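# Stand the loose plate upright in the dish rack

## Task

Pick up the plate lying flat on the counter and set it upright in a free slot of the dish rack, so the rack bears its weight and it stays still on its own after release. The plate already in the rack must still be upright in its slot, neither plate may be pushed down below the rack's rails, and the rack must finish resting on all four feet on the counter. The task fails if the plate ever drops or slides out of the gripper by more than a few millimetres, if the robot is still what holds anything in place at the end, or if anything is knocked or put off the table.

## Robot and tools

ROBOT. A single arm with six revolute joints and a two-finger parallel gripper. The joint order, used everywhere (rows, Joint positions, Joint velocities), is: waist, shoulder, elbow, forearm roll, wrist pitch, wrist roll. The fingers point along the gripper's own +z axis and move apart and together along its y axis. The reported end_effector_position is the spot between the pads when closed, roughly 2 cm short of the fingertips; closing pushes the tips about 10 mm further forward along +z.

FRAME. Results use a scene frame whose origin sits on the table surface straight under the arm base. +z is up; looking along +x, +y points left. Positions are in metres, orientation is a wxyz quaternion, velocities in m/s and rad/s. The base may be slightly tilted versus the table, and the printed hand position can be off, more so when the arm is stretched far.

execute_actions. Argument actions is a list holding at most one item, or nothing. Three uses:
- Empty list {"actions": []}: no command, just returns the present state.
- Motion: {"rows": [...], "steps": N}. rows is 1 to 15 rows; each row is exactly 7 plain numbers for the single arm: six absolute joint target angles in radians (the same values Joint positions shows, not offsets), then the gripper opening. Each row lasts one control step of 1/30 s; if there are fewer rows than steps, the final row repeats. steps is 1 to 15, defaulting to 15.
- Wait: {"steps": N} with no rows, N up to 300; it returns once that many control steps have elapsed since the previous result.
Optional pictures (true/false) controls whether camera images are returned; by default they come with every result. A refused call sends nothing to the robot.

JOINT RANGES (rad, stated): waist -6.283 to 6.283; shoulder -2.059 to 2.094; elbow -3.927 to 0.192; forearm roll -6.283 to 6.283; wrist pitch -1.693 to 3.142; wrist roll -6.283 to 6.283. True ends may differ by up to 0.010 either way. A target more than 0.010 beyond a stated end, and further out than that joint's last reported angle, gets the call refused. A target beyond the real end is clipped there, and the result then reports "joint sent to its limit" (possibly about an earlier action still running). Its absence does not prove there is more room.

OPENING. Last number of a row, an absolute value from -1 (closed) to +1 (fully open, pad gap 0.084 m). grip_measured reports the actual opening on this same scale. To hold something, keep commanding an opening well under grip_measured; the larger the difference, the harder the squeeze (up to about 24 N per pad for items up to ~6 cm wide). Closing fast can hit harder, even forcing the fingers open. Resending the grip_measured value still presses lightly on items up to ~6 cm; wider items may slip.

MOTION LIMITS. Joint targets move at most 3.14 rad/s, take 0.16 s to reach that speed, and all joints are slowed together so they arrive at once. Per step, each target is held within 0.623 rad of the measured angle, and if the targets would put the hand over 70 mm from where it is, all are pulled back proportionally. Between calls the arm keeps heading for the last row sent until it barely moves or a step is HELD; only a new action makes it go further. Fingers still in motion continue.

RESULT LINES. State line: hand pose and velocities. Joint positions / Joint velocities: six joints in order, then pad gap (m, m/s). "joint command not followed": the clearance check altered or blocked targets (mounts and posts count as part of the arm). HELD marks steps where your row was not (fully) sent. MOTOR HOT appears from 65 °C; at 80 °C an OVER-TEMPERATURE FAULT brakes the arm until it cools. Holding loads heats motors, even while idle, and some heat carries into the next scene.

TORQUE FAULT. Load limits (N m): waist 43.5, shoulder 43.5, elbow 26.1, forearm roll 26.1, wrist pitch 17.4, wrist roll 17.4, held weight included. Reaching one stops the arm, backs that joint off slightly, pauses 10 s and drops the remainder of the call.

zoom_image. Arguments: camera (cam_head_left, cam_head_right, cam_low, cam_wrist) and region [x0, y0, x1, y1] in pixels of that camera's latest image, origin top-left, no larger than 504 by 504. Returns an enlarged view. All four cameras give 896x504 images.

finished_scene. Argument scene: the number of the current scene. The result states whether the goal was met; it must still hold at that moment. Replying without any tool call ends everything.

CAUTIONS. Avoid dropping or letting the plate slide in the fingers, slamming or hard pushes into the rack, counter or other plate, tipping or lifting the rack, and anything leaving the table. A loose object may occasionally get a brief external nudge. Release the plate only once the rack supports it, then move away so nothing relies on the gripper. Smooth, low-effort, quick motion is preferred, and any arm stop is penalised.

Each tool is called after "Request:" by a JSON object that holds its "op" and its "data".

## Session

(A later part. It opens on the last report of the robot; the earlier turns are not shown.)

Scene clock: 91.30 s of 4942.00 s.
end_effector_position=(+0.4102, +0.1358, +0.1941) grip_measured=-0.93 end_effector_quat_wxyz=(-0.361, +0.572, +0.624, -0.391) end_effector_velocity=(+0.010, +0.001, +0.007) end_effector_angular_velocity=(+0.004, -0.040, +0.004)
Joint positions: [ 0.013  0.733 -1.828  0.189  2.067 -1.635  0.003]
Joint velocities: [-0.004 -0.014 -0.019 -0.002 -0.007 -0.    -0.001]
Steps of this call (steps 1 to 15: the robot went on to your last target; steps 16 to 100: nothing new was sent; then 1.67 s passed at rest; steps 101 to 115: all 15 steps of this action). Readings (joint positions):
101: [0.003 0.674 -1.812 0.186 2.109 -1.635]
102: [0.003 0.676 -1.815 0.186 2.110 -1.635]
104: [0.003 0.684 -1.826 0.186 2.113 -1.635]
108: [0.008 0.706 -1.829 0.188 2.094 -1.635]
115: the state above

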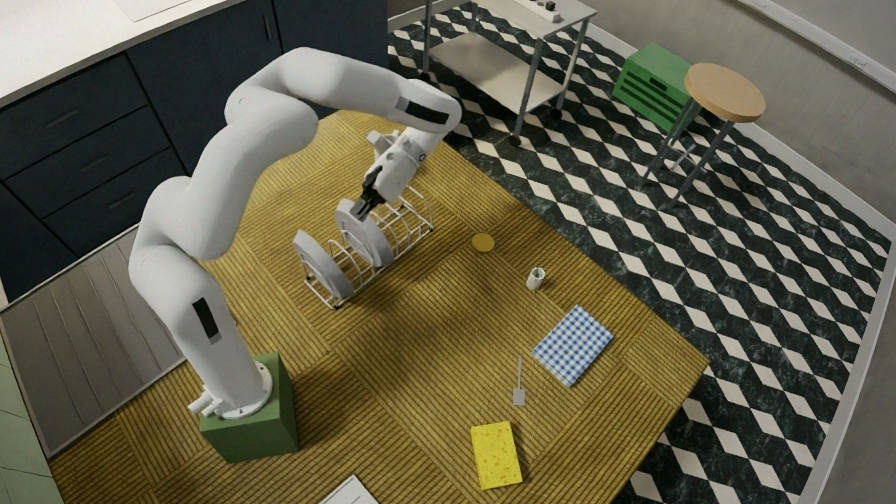

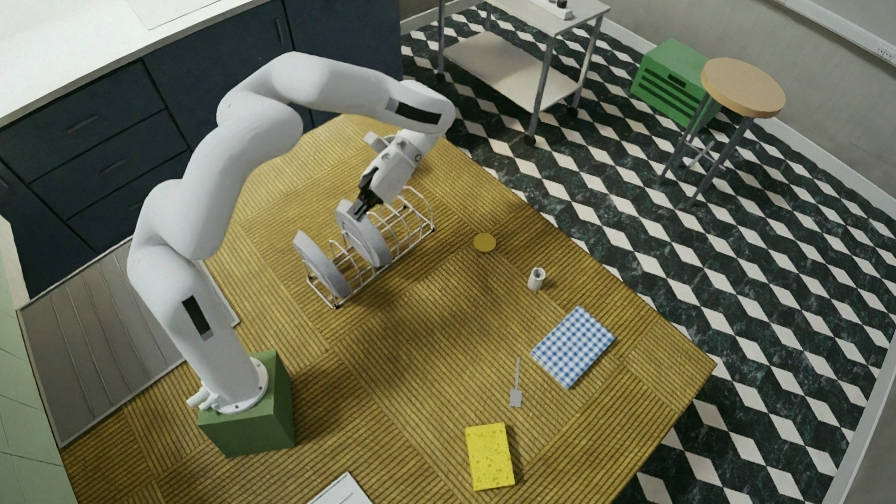

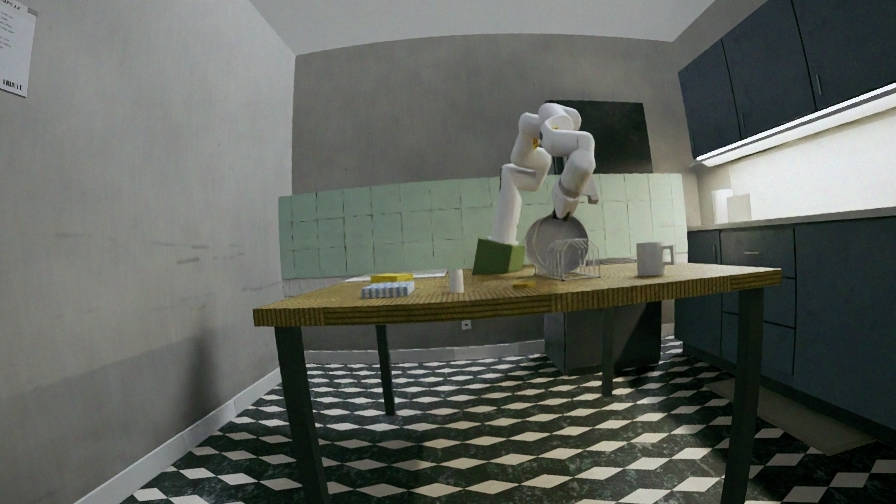

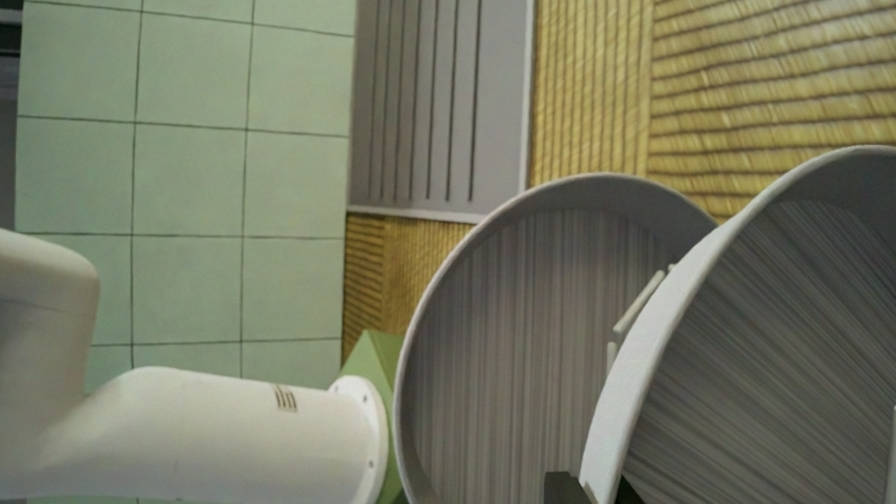

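Request:
{"op": "execute_actions", "data": {"actions": [{"rows":[[0.016,0.735,-1.829,0.189,2.064,-1.635,-1],[0.016,0.735,-1.829,0.189,2.064,-1.635,-1],[0.019,0.738,-1.829,0.19,2.061,-1.635,-1],[0.019,0.738,-1.829,0.19,2.061,-1.635,-1],[0.021,0.741,-1.83,0.19,2.058,-1.635,-1],[0.021,0.741,-1.83,0.19,2.058,-1.635,-1],[0.023,0.744,-1.83,0.19,2.055,-1.635,-1]],"steps":15}]}}

Request:
{"op": "zoom_image", "data": {"camera": "cam_head_left", "region": [290,190,410,310]}}

Request:
{"op": "zoom_image", "data": {"camera": "cam_low", "region": [525,235,605,290]}}

Scene clock: 94.23 s of 4942.00 s.
end_effector_position=(+0.4101, +0.1386, +0.1902) grip_measured=-0.93 end_effector_quat_wxyz=(-0.360, +0.569, +0.626, -0.392) end_effector_velocity=(-0.004, +0.001, -0.001) end_effector_angular_velocity=(+0.001, +0.019, -0.001)
Joint positions: [ 0.021  0.74  -1.832  0.189  2.062 -1.635  0.003]
Joint velocities: [ 0.003  0.007  0.002  0.003  0.009 -0.001  0.   ]
Steps of this call (steps 1 to 15: the robot went on to your last target; steps 16 to 73: nothing new was sent; steps 74 to 88: all 15 steps of this action). Readings (joint positions):
74: [0.013 0.732 -1.829 0.189 2.067 -1.635]
75: [0.014 0.733 -1.829 0.189 2.066 -1.635]
77: [0.016 0.735 -1.829 0.189 2.063 -1.635]
81: [0.021 0.739 -1.831 0.189 2.062 -1.635]
88: the state above

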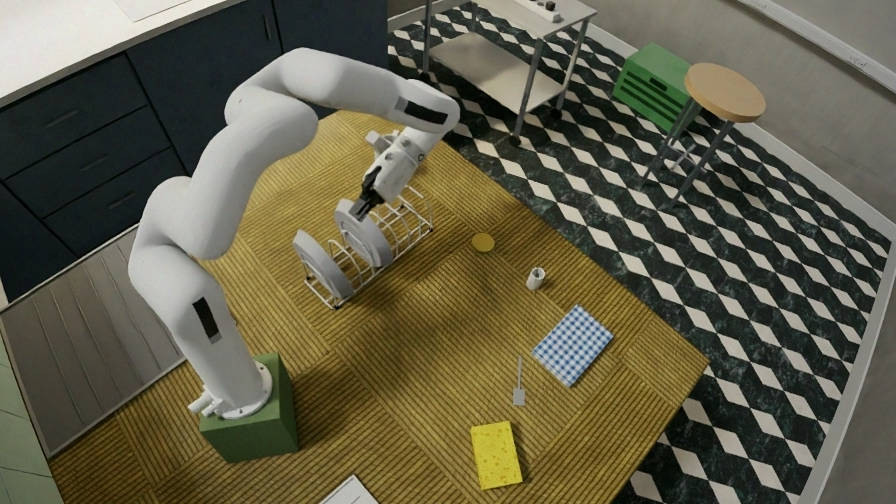

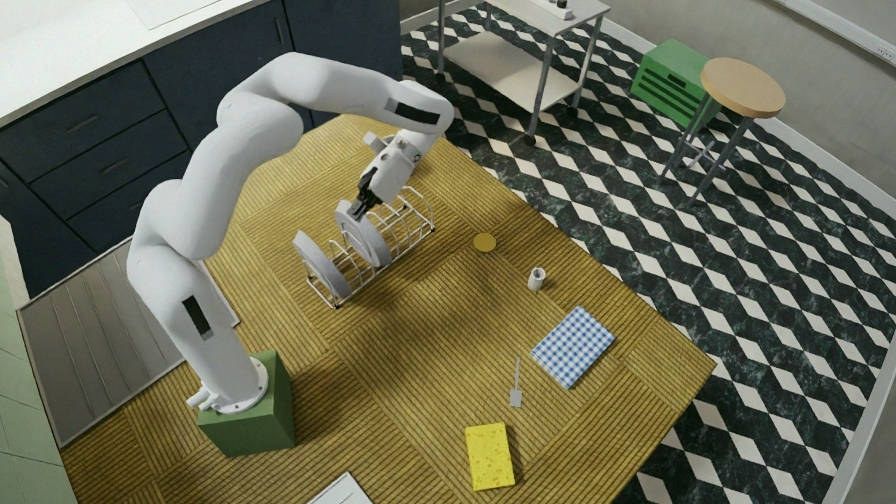

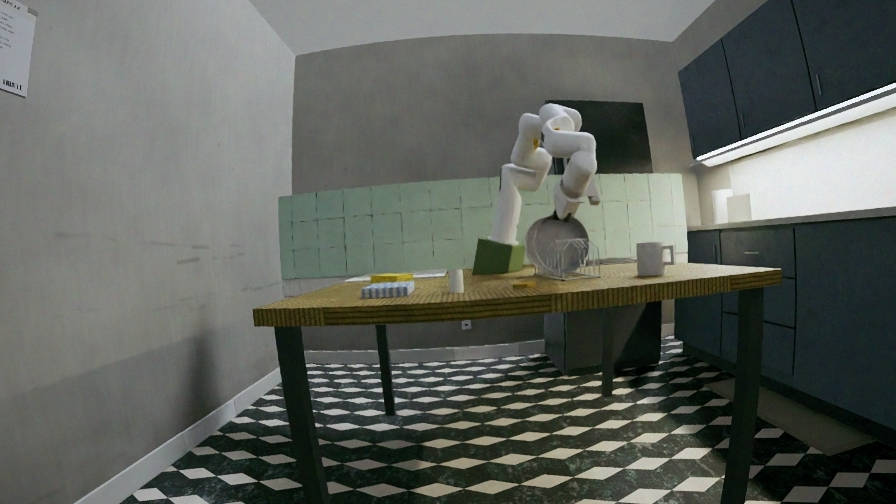

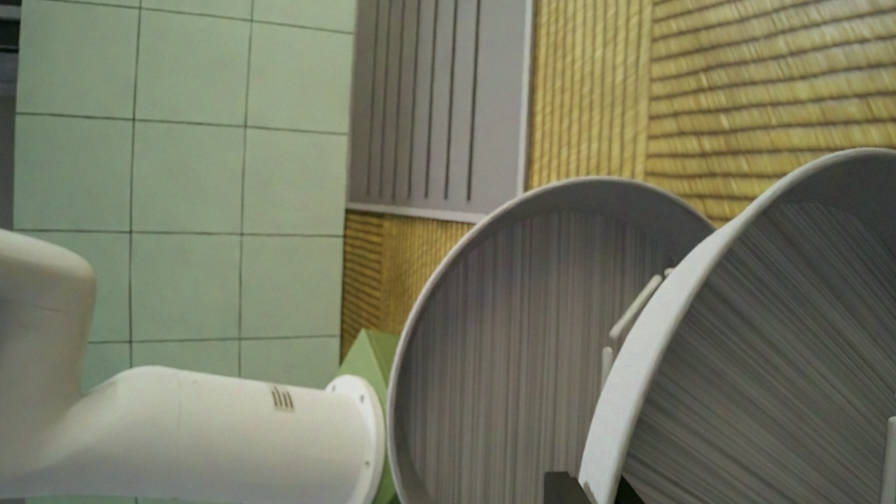

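Region (290, 190, 410, 310) of cam_head_left's 896x504 image, scaled by 4.200, with more detail than that image has.

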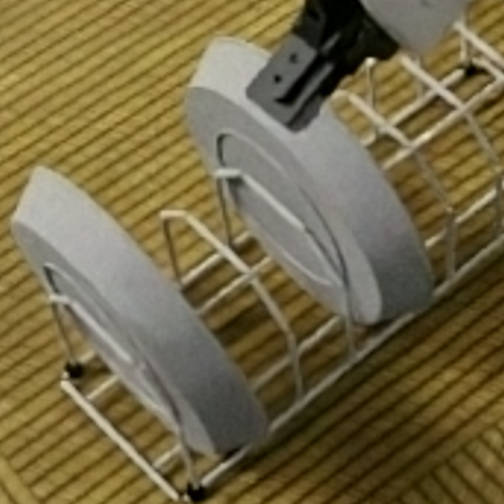

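Region (525, 235, 605, 290) of cam_low's 896x504 image, scaled by 6.300, with more detail than that image has; it fills the top 346 rows of this view, and the rest is white.

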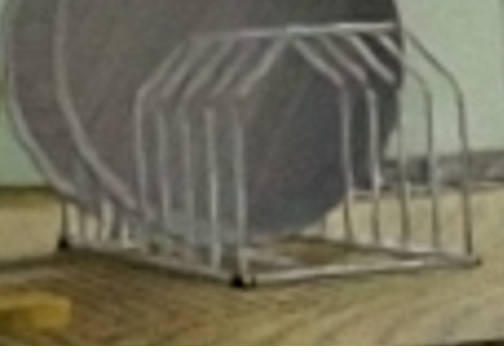

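Request:
{"op": "execute_actions", "data": {"actions": [{"rows":[[0.02,0.741,-1.83,0.19,2.058,-1.635,-1],[0.018,0.741,-1.83,0.19,2.058,-1.635,-1],[0.016,0.741,-1.83,0.19,2.058,-1.635,-1],[0.014,0.742,-1.83,0.19,2.057,-1.635,-1],[0.012,0.744,-1.83,0.19,2.055,-1.635,-1]],"steps":15}], "pictures": false}}

Scene clock: 96.63 s of 4942.00 s.
end_effector_position=(+0.4090, +0.1356, +0.1900) grip_measured=-0.93 end_effector_quat_wxyz=(-0.365, +0.571, +0.622, -0.393) end_effector_velocity=(+0.000, -0.006, +0.001) end_effector_angular_velocity=(-0.009, +0.002, -0.004)
Joint positions: [ 0.013  0.743 -1.829  0.191  2.066 -1.635  0.003]
Joint velocities: [-0.009  0.002 -0.    -0.009  0.003  0.     0.001]
Steps of this call (steps 1 to 15: the robot went on to your last target; steps 16 to 57: nothing new was sent; steps 58 to 72: all 15 steps of this action). Readings (joint positions):
58: [0.023 0.741 -1.830 0.190 2.064 -1.635]
59: [0.022 0.741 -1.829 0.190 2.064 -1.635]
61: [0.020 0.741 -1.828 0.192 2.064 -1.635]
65: [0.015 0.743 -1.829 0.194 2.065 -1.635]
72: the state above

Request:
{"op": "execute_actions", "data": {"actions": [{"rows":[[0.016,0.742,-1.83,0.19,2.063,-1.635,-1],[0.016,0.742,-1.83,0.19,2.063,-1.635,-1],[0.016,0.742,-1.83,0.19,2.063,-1.635,-1],[0.016,0.742,-1.83,0.19,2.063,-1.635,-0.95],[0.016,0.742,-1.83,0.19,2.063,-1.635,-0.92],[0.016,0.742,-1.83,0.19,2.063,-1.635,-0.89],[0.016,0.742,-1.83,0.19,2.063,-1.635,-0.86],[0.016,0.742,-1.83,0.19,2.063,-1.635,-0.83],[0.016,0.742,-1.83,0.19,2.063,-1.635,-0.8],[0.016,0.742,-1.83,0.19,2.063,-1.635,-0.76],[0.016,0.742,-1.83,0.19,2.063,-1.635,-0.72],[0.016,0.742,-1.83,0.19,2.063,-1.635,-0.66],[0.016,0.742,-1.83,0.19,2.063,-1.635,-0.6],[0.016,0.742,-1.83,0.19,2.063,-1.635,-0.52],[0.016,0.742,-1.83,0.19,2.063,-1.635,-0.45]]}], "pictures": false}}

Request:
{"op": "execute_actions", "data": {"actions": [{"steps":15}]}}

Scene clock: 99.63 s of 4942.00 s.
end_effector_position=(+0.4079, +0.1353, +0.1857) grip_measured=-0.54 end_effector_quat_wxyz=(-0.364, +0.571, +0.622, -0.394) end_effector_velocity=(-0.003, -0.001, -0.002) end_effector_angular_velocity=(-0.001, +0.014, -0.003)
Joint positions: [ 0.016  0.749 -1.825  0.189  2.057 -1.635  0.02 ]
Joint velocities: [-0.001  0.007  0.003  0.     0.004 -0.001  0.096]
Steps of this call (steps 1 to 15: the robot went on to your last target; steps 16 to 75: nothing new was sent; steps 76 to 90: all 15 steps of this action). Readings (joint positions):
76: [0.012 0.744 -1.830 0.190 2.067 -1.635]
77: [0.013 0.744 -1.830 0.190 2.068 -1.635]
79: [0.015 0.744 -1.830 0.189 2.068 -1.635]
83: [0.016 0.744 -1.830 0.189 2.065 -1.635]
90: the state above

Scene clock: 100.13 s of 4942.00 s.
end_effector_position=(+0.4095, +0.1364, +0.1897) grip_measured=-0.47 end_effector_quat_wxyz=(-0.363, +0.571, +0.623, -0.393) end_effector_velocity=(+0.001, +0.000, +0.001) end_effector_angular_velocity=(+0.001, -0.002, -0.000)
Joint positions: [ 0.016  0.742 -1.83   0.19   2.063 -1.635  0.024]
Joint velocities: [-0.    -0.002 -0.001  0.001  0.001 -0.    -0.   ]
Steps of this call (steps 1 to 15: the robot went on to your last target). Readings (joint positions):
1: [0.016 0.748 -1.825 0.189 2.058 -1.635]
2: [0.016 0.748 -1.826 0.190 2.058 -1.635]
4: [0.016 0.746 -1.828 0.190 2.060 -1.635]
8: [0.016 0.743 -1.829 0.190 2.062 -1.635]
15: the state above
The arm was judged still, so your last target was given up. Only a new action makes it travel on or press farther. Fingers that are still opening or closing keep moving.

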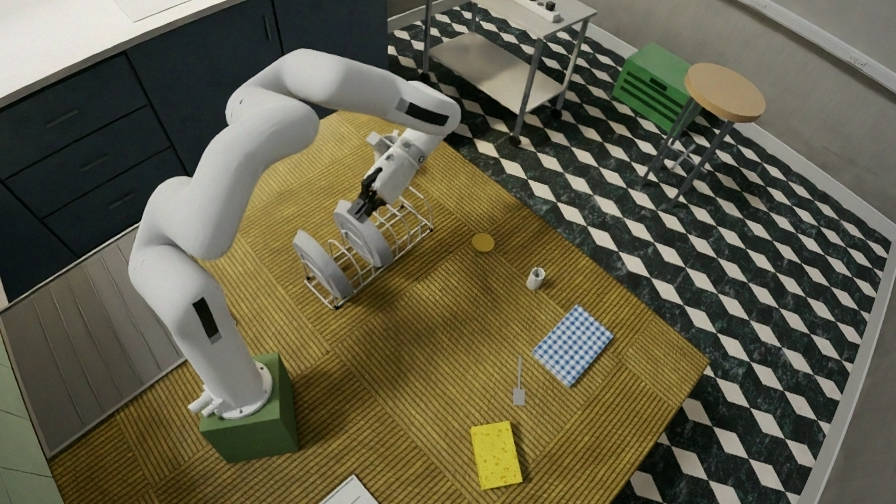

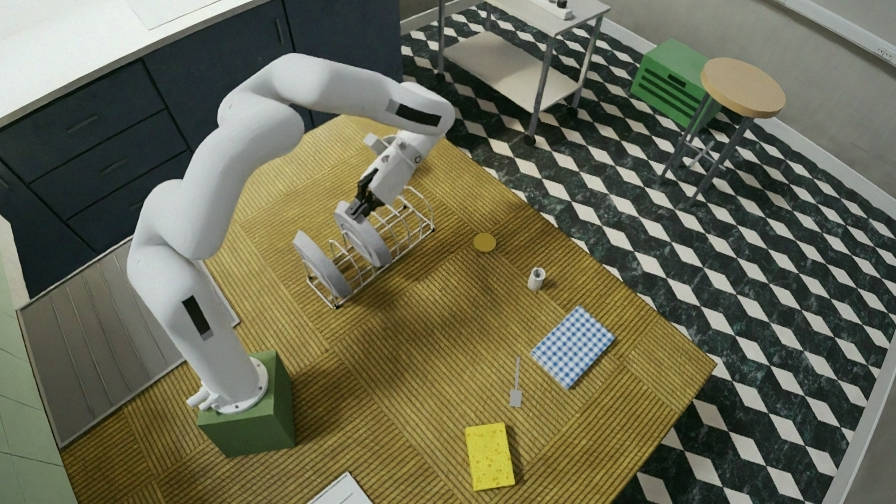

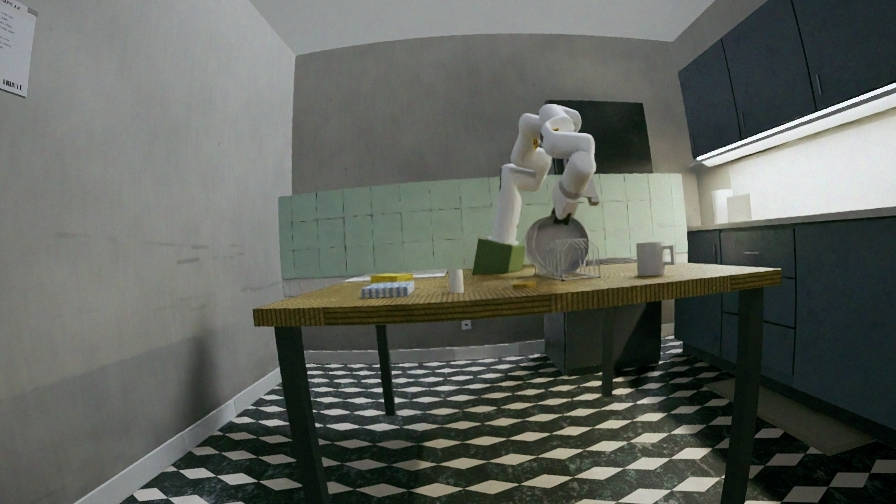

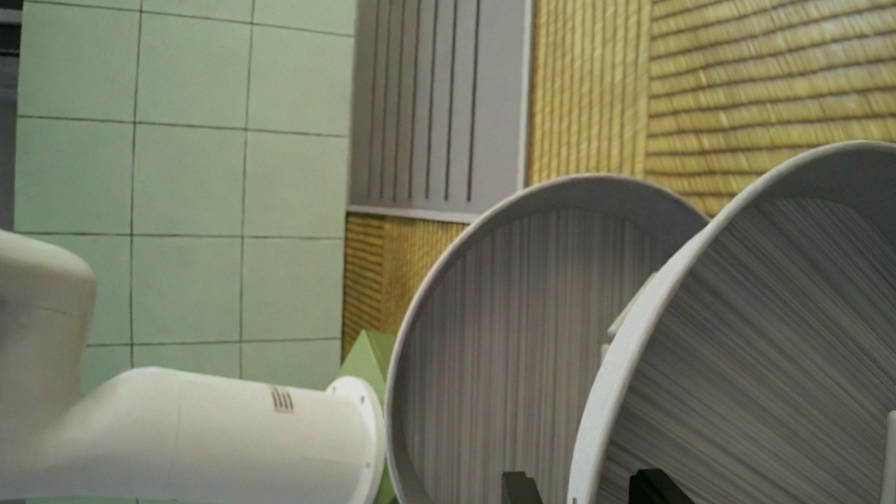

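Request:
{"op": "execute_actions", "data": {"actions": [{"rows":[[0.015,0.756,-1.859,0.189,2.078,-1.635,-0.45],[0.014,0.771,-1.889,0.188,2.093,-1.635,-0.45],[0.012,0.787,-1.92,0.187,2.109,-1.635,-0.45],[0.011,0.803,-1.954,0.186,2.126,-1.635,-0.45],[0.01,0.82,-1.989,0.185,2.144,-1.635,-0.45],[0.009,0.836,-2.024,0.184,2.163,-1.635,-0.45],[0.008,0.853,-2.06,0.183,2.182,-1.635,-0.45],[0.006,0.872,-2.1,0.182,2.203,-1.635,-0.45],[0.005,0.892,-2.142,0.181,2.225,-1.635,-0.45],[0.004,0.913,-2.186,0.18,2.248,-1.635,-0.45]],"steps":15}], "pictures": false}}

Request:
{"op": "execute_actions", "data": {"actions": [{"rows":[[0.004,0.7,-2.186,0.18,2.2,-1.635,-0.45]],"steps":15}]}}

Request:
{"op": "zoom_image", "data": {"camera": "cam_head_left", "region": [280,170,440,320]}}

Scene clock: 104.47 s of 4942.00 s.
end_effector_position=(+0.4498, +0.1362, +0.2067) grip_measured=-0.47 end_effector_quat_wxyz=(-0.361, +0.563, +0.631, -0.395) end_effector_velocity=(+0.002, +0.000, +0.006) end_effector_angular_velocity=(-0.001, +0.029, +0.006)
Joint positions: [ 0.004  0.912 -2.183  0.18   2.245 -1.635  0.024]
Joint velocities: [ 0.001  0.043 -0.079 -0.002  0.064 -0.    -0.   ]
Steps of this call (steps 1 to 90: nothing new was sent; then 0.83 s passed at rest; steps 91 to 105: all 15 steps of this action). Readings (joint positions):
91: [0.016 0.742 -1.830 0.190 2.063 -1.635]
92: [0.016 0.745 -1.835 0.190 2.067 -1.635]
94: [0.015 0.763 -1.872 0.189 2.085 -1.635]
98: [0.010 0.822 -1.993 0.185 2.146 -1.635]
105: the state above

Scene clock: 104.97 s of 4942.00 s.
end_effector_position=(+0.4805, +0.1592, +0.2868) grip_measured=-0.47 end_effector_quat_wxyz=(-0.284, +0.585, +0.688, -0.321) end_effector_velocity=(+0.001, -0.001, -0.004) end_effector_angular_velocity=(-0.001, +0.005, -0.002)
Joint positions: [ 0.004  0.706 -2.18   0.18   2.2   -1.635  0.024]
Joint velocities: [-0.001  0.011 -0.005  0.    -0.001  0.     0.   ]
Steps of this call (steps 1 to 15: all 15 steps of this action). Readings (joint positions):
1: [0.004 0.912 -2.185 0.180 2.247 -1.635]
2: [0.004 0.908 -2.183 0.180 2.246 -1.635]
4: [0.004 0.861 -2.171 0.180 2.232 -1.635]
8: [0.004 0.711 -2.197 0.180 2.205 -1.635]
15: the state above

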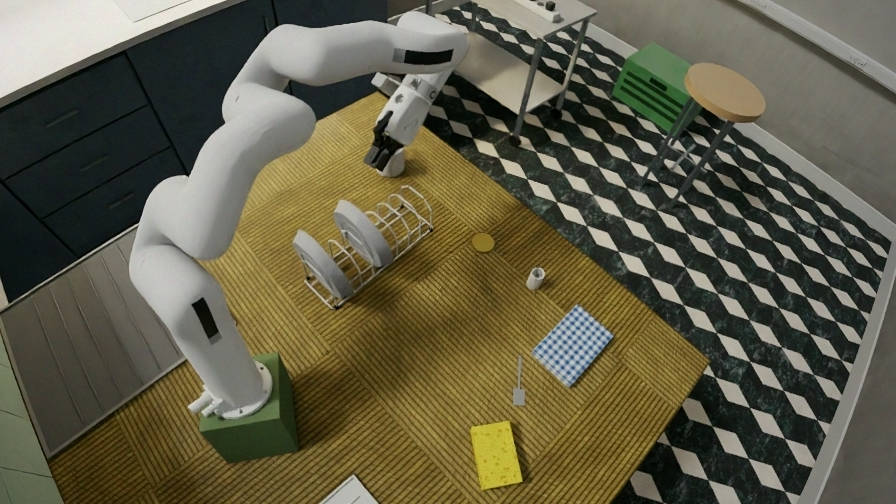

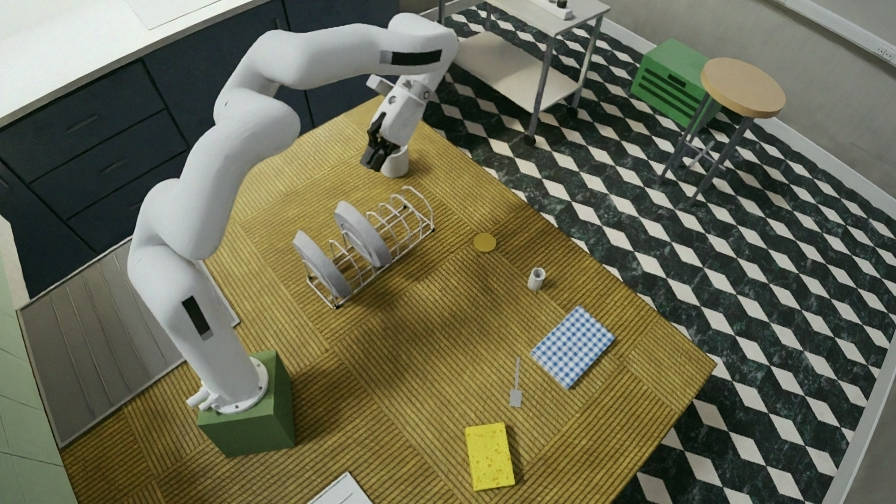

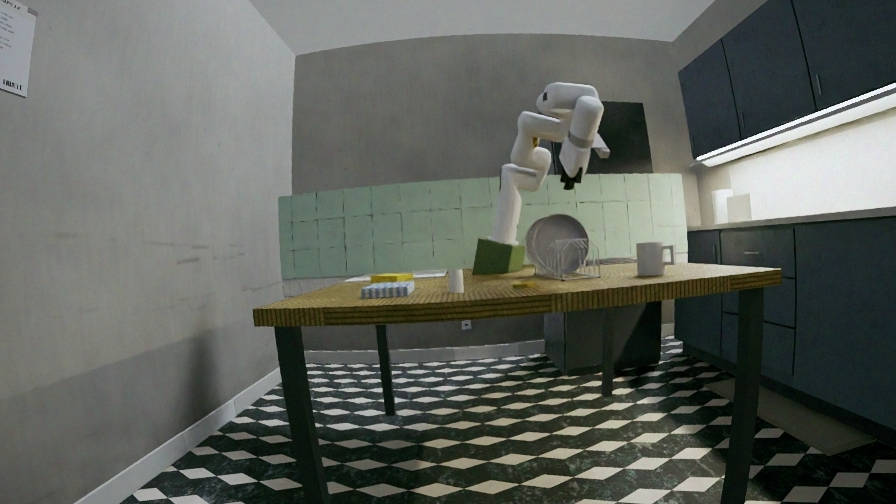

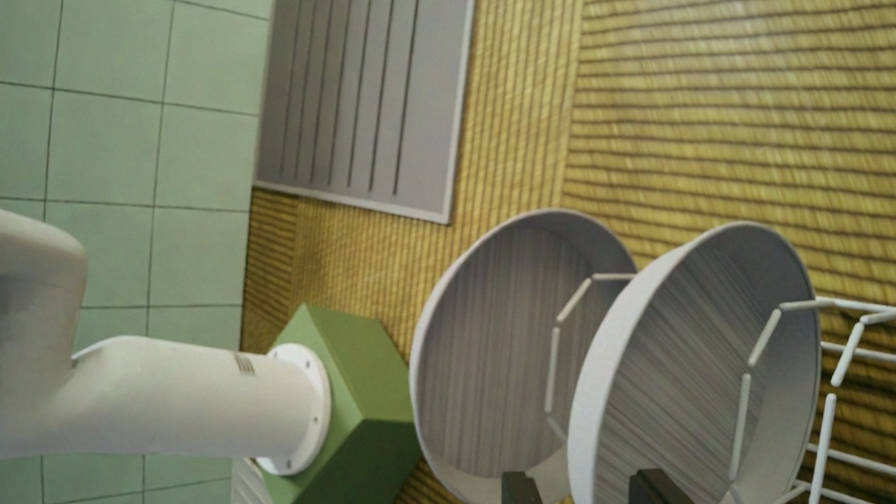

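Region (280, 170, 440, 320) of cam_head_left's 896x504 image, scaled by 3.150, with more detail than that image has; it fills the top 472 rows of this view, and the rest is white.

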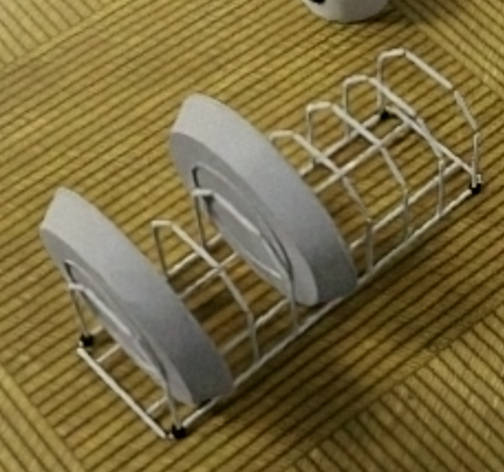

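Request:
{"op": "finished_scene", "data": {"scene": 1}}

The scene is finished: the task was done.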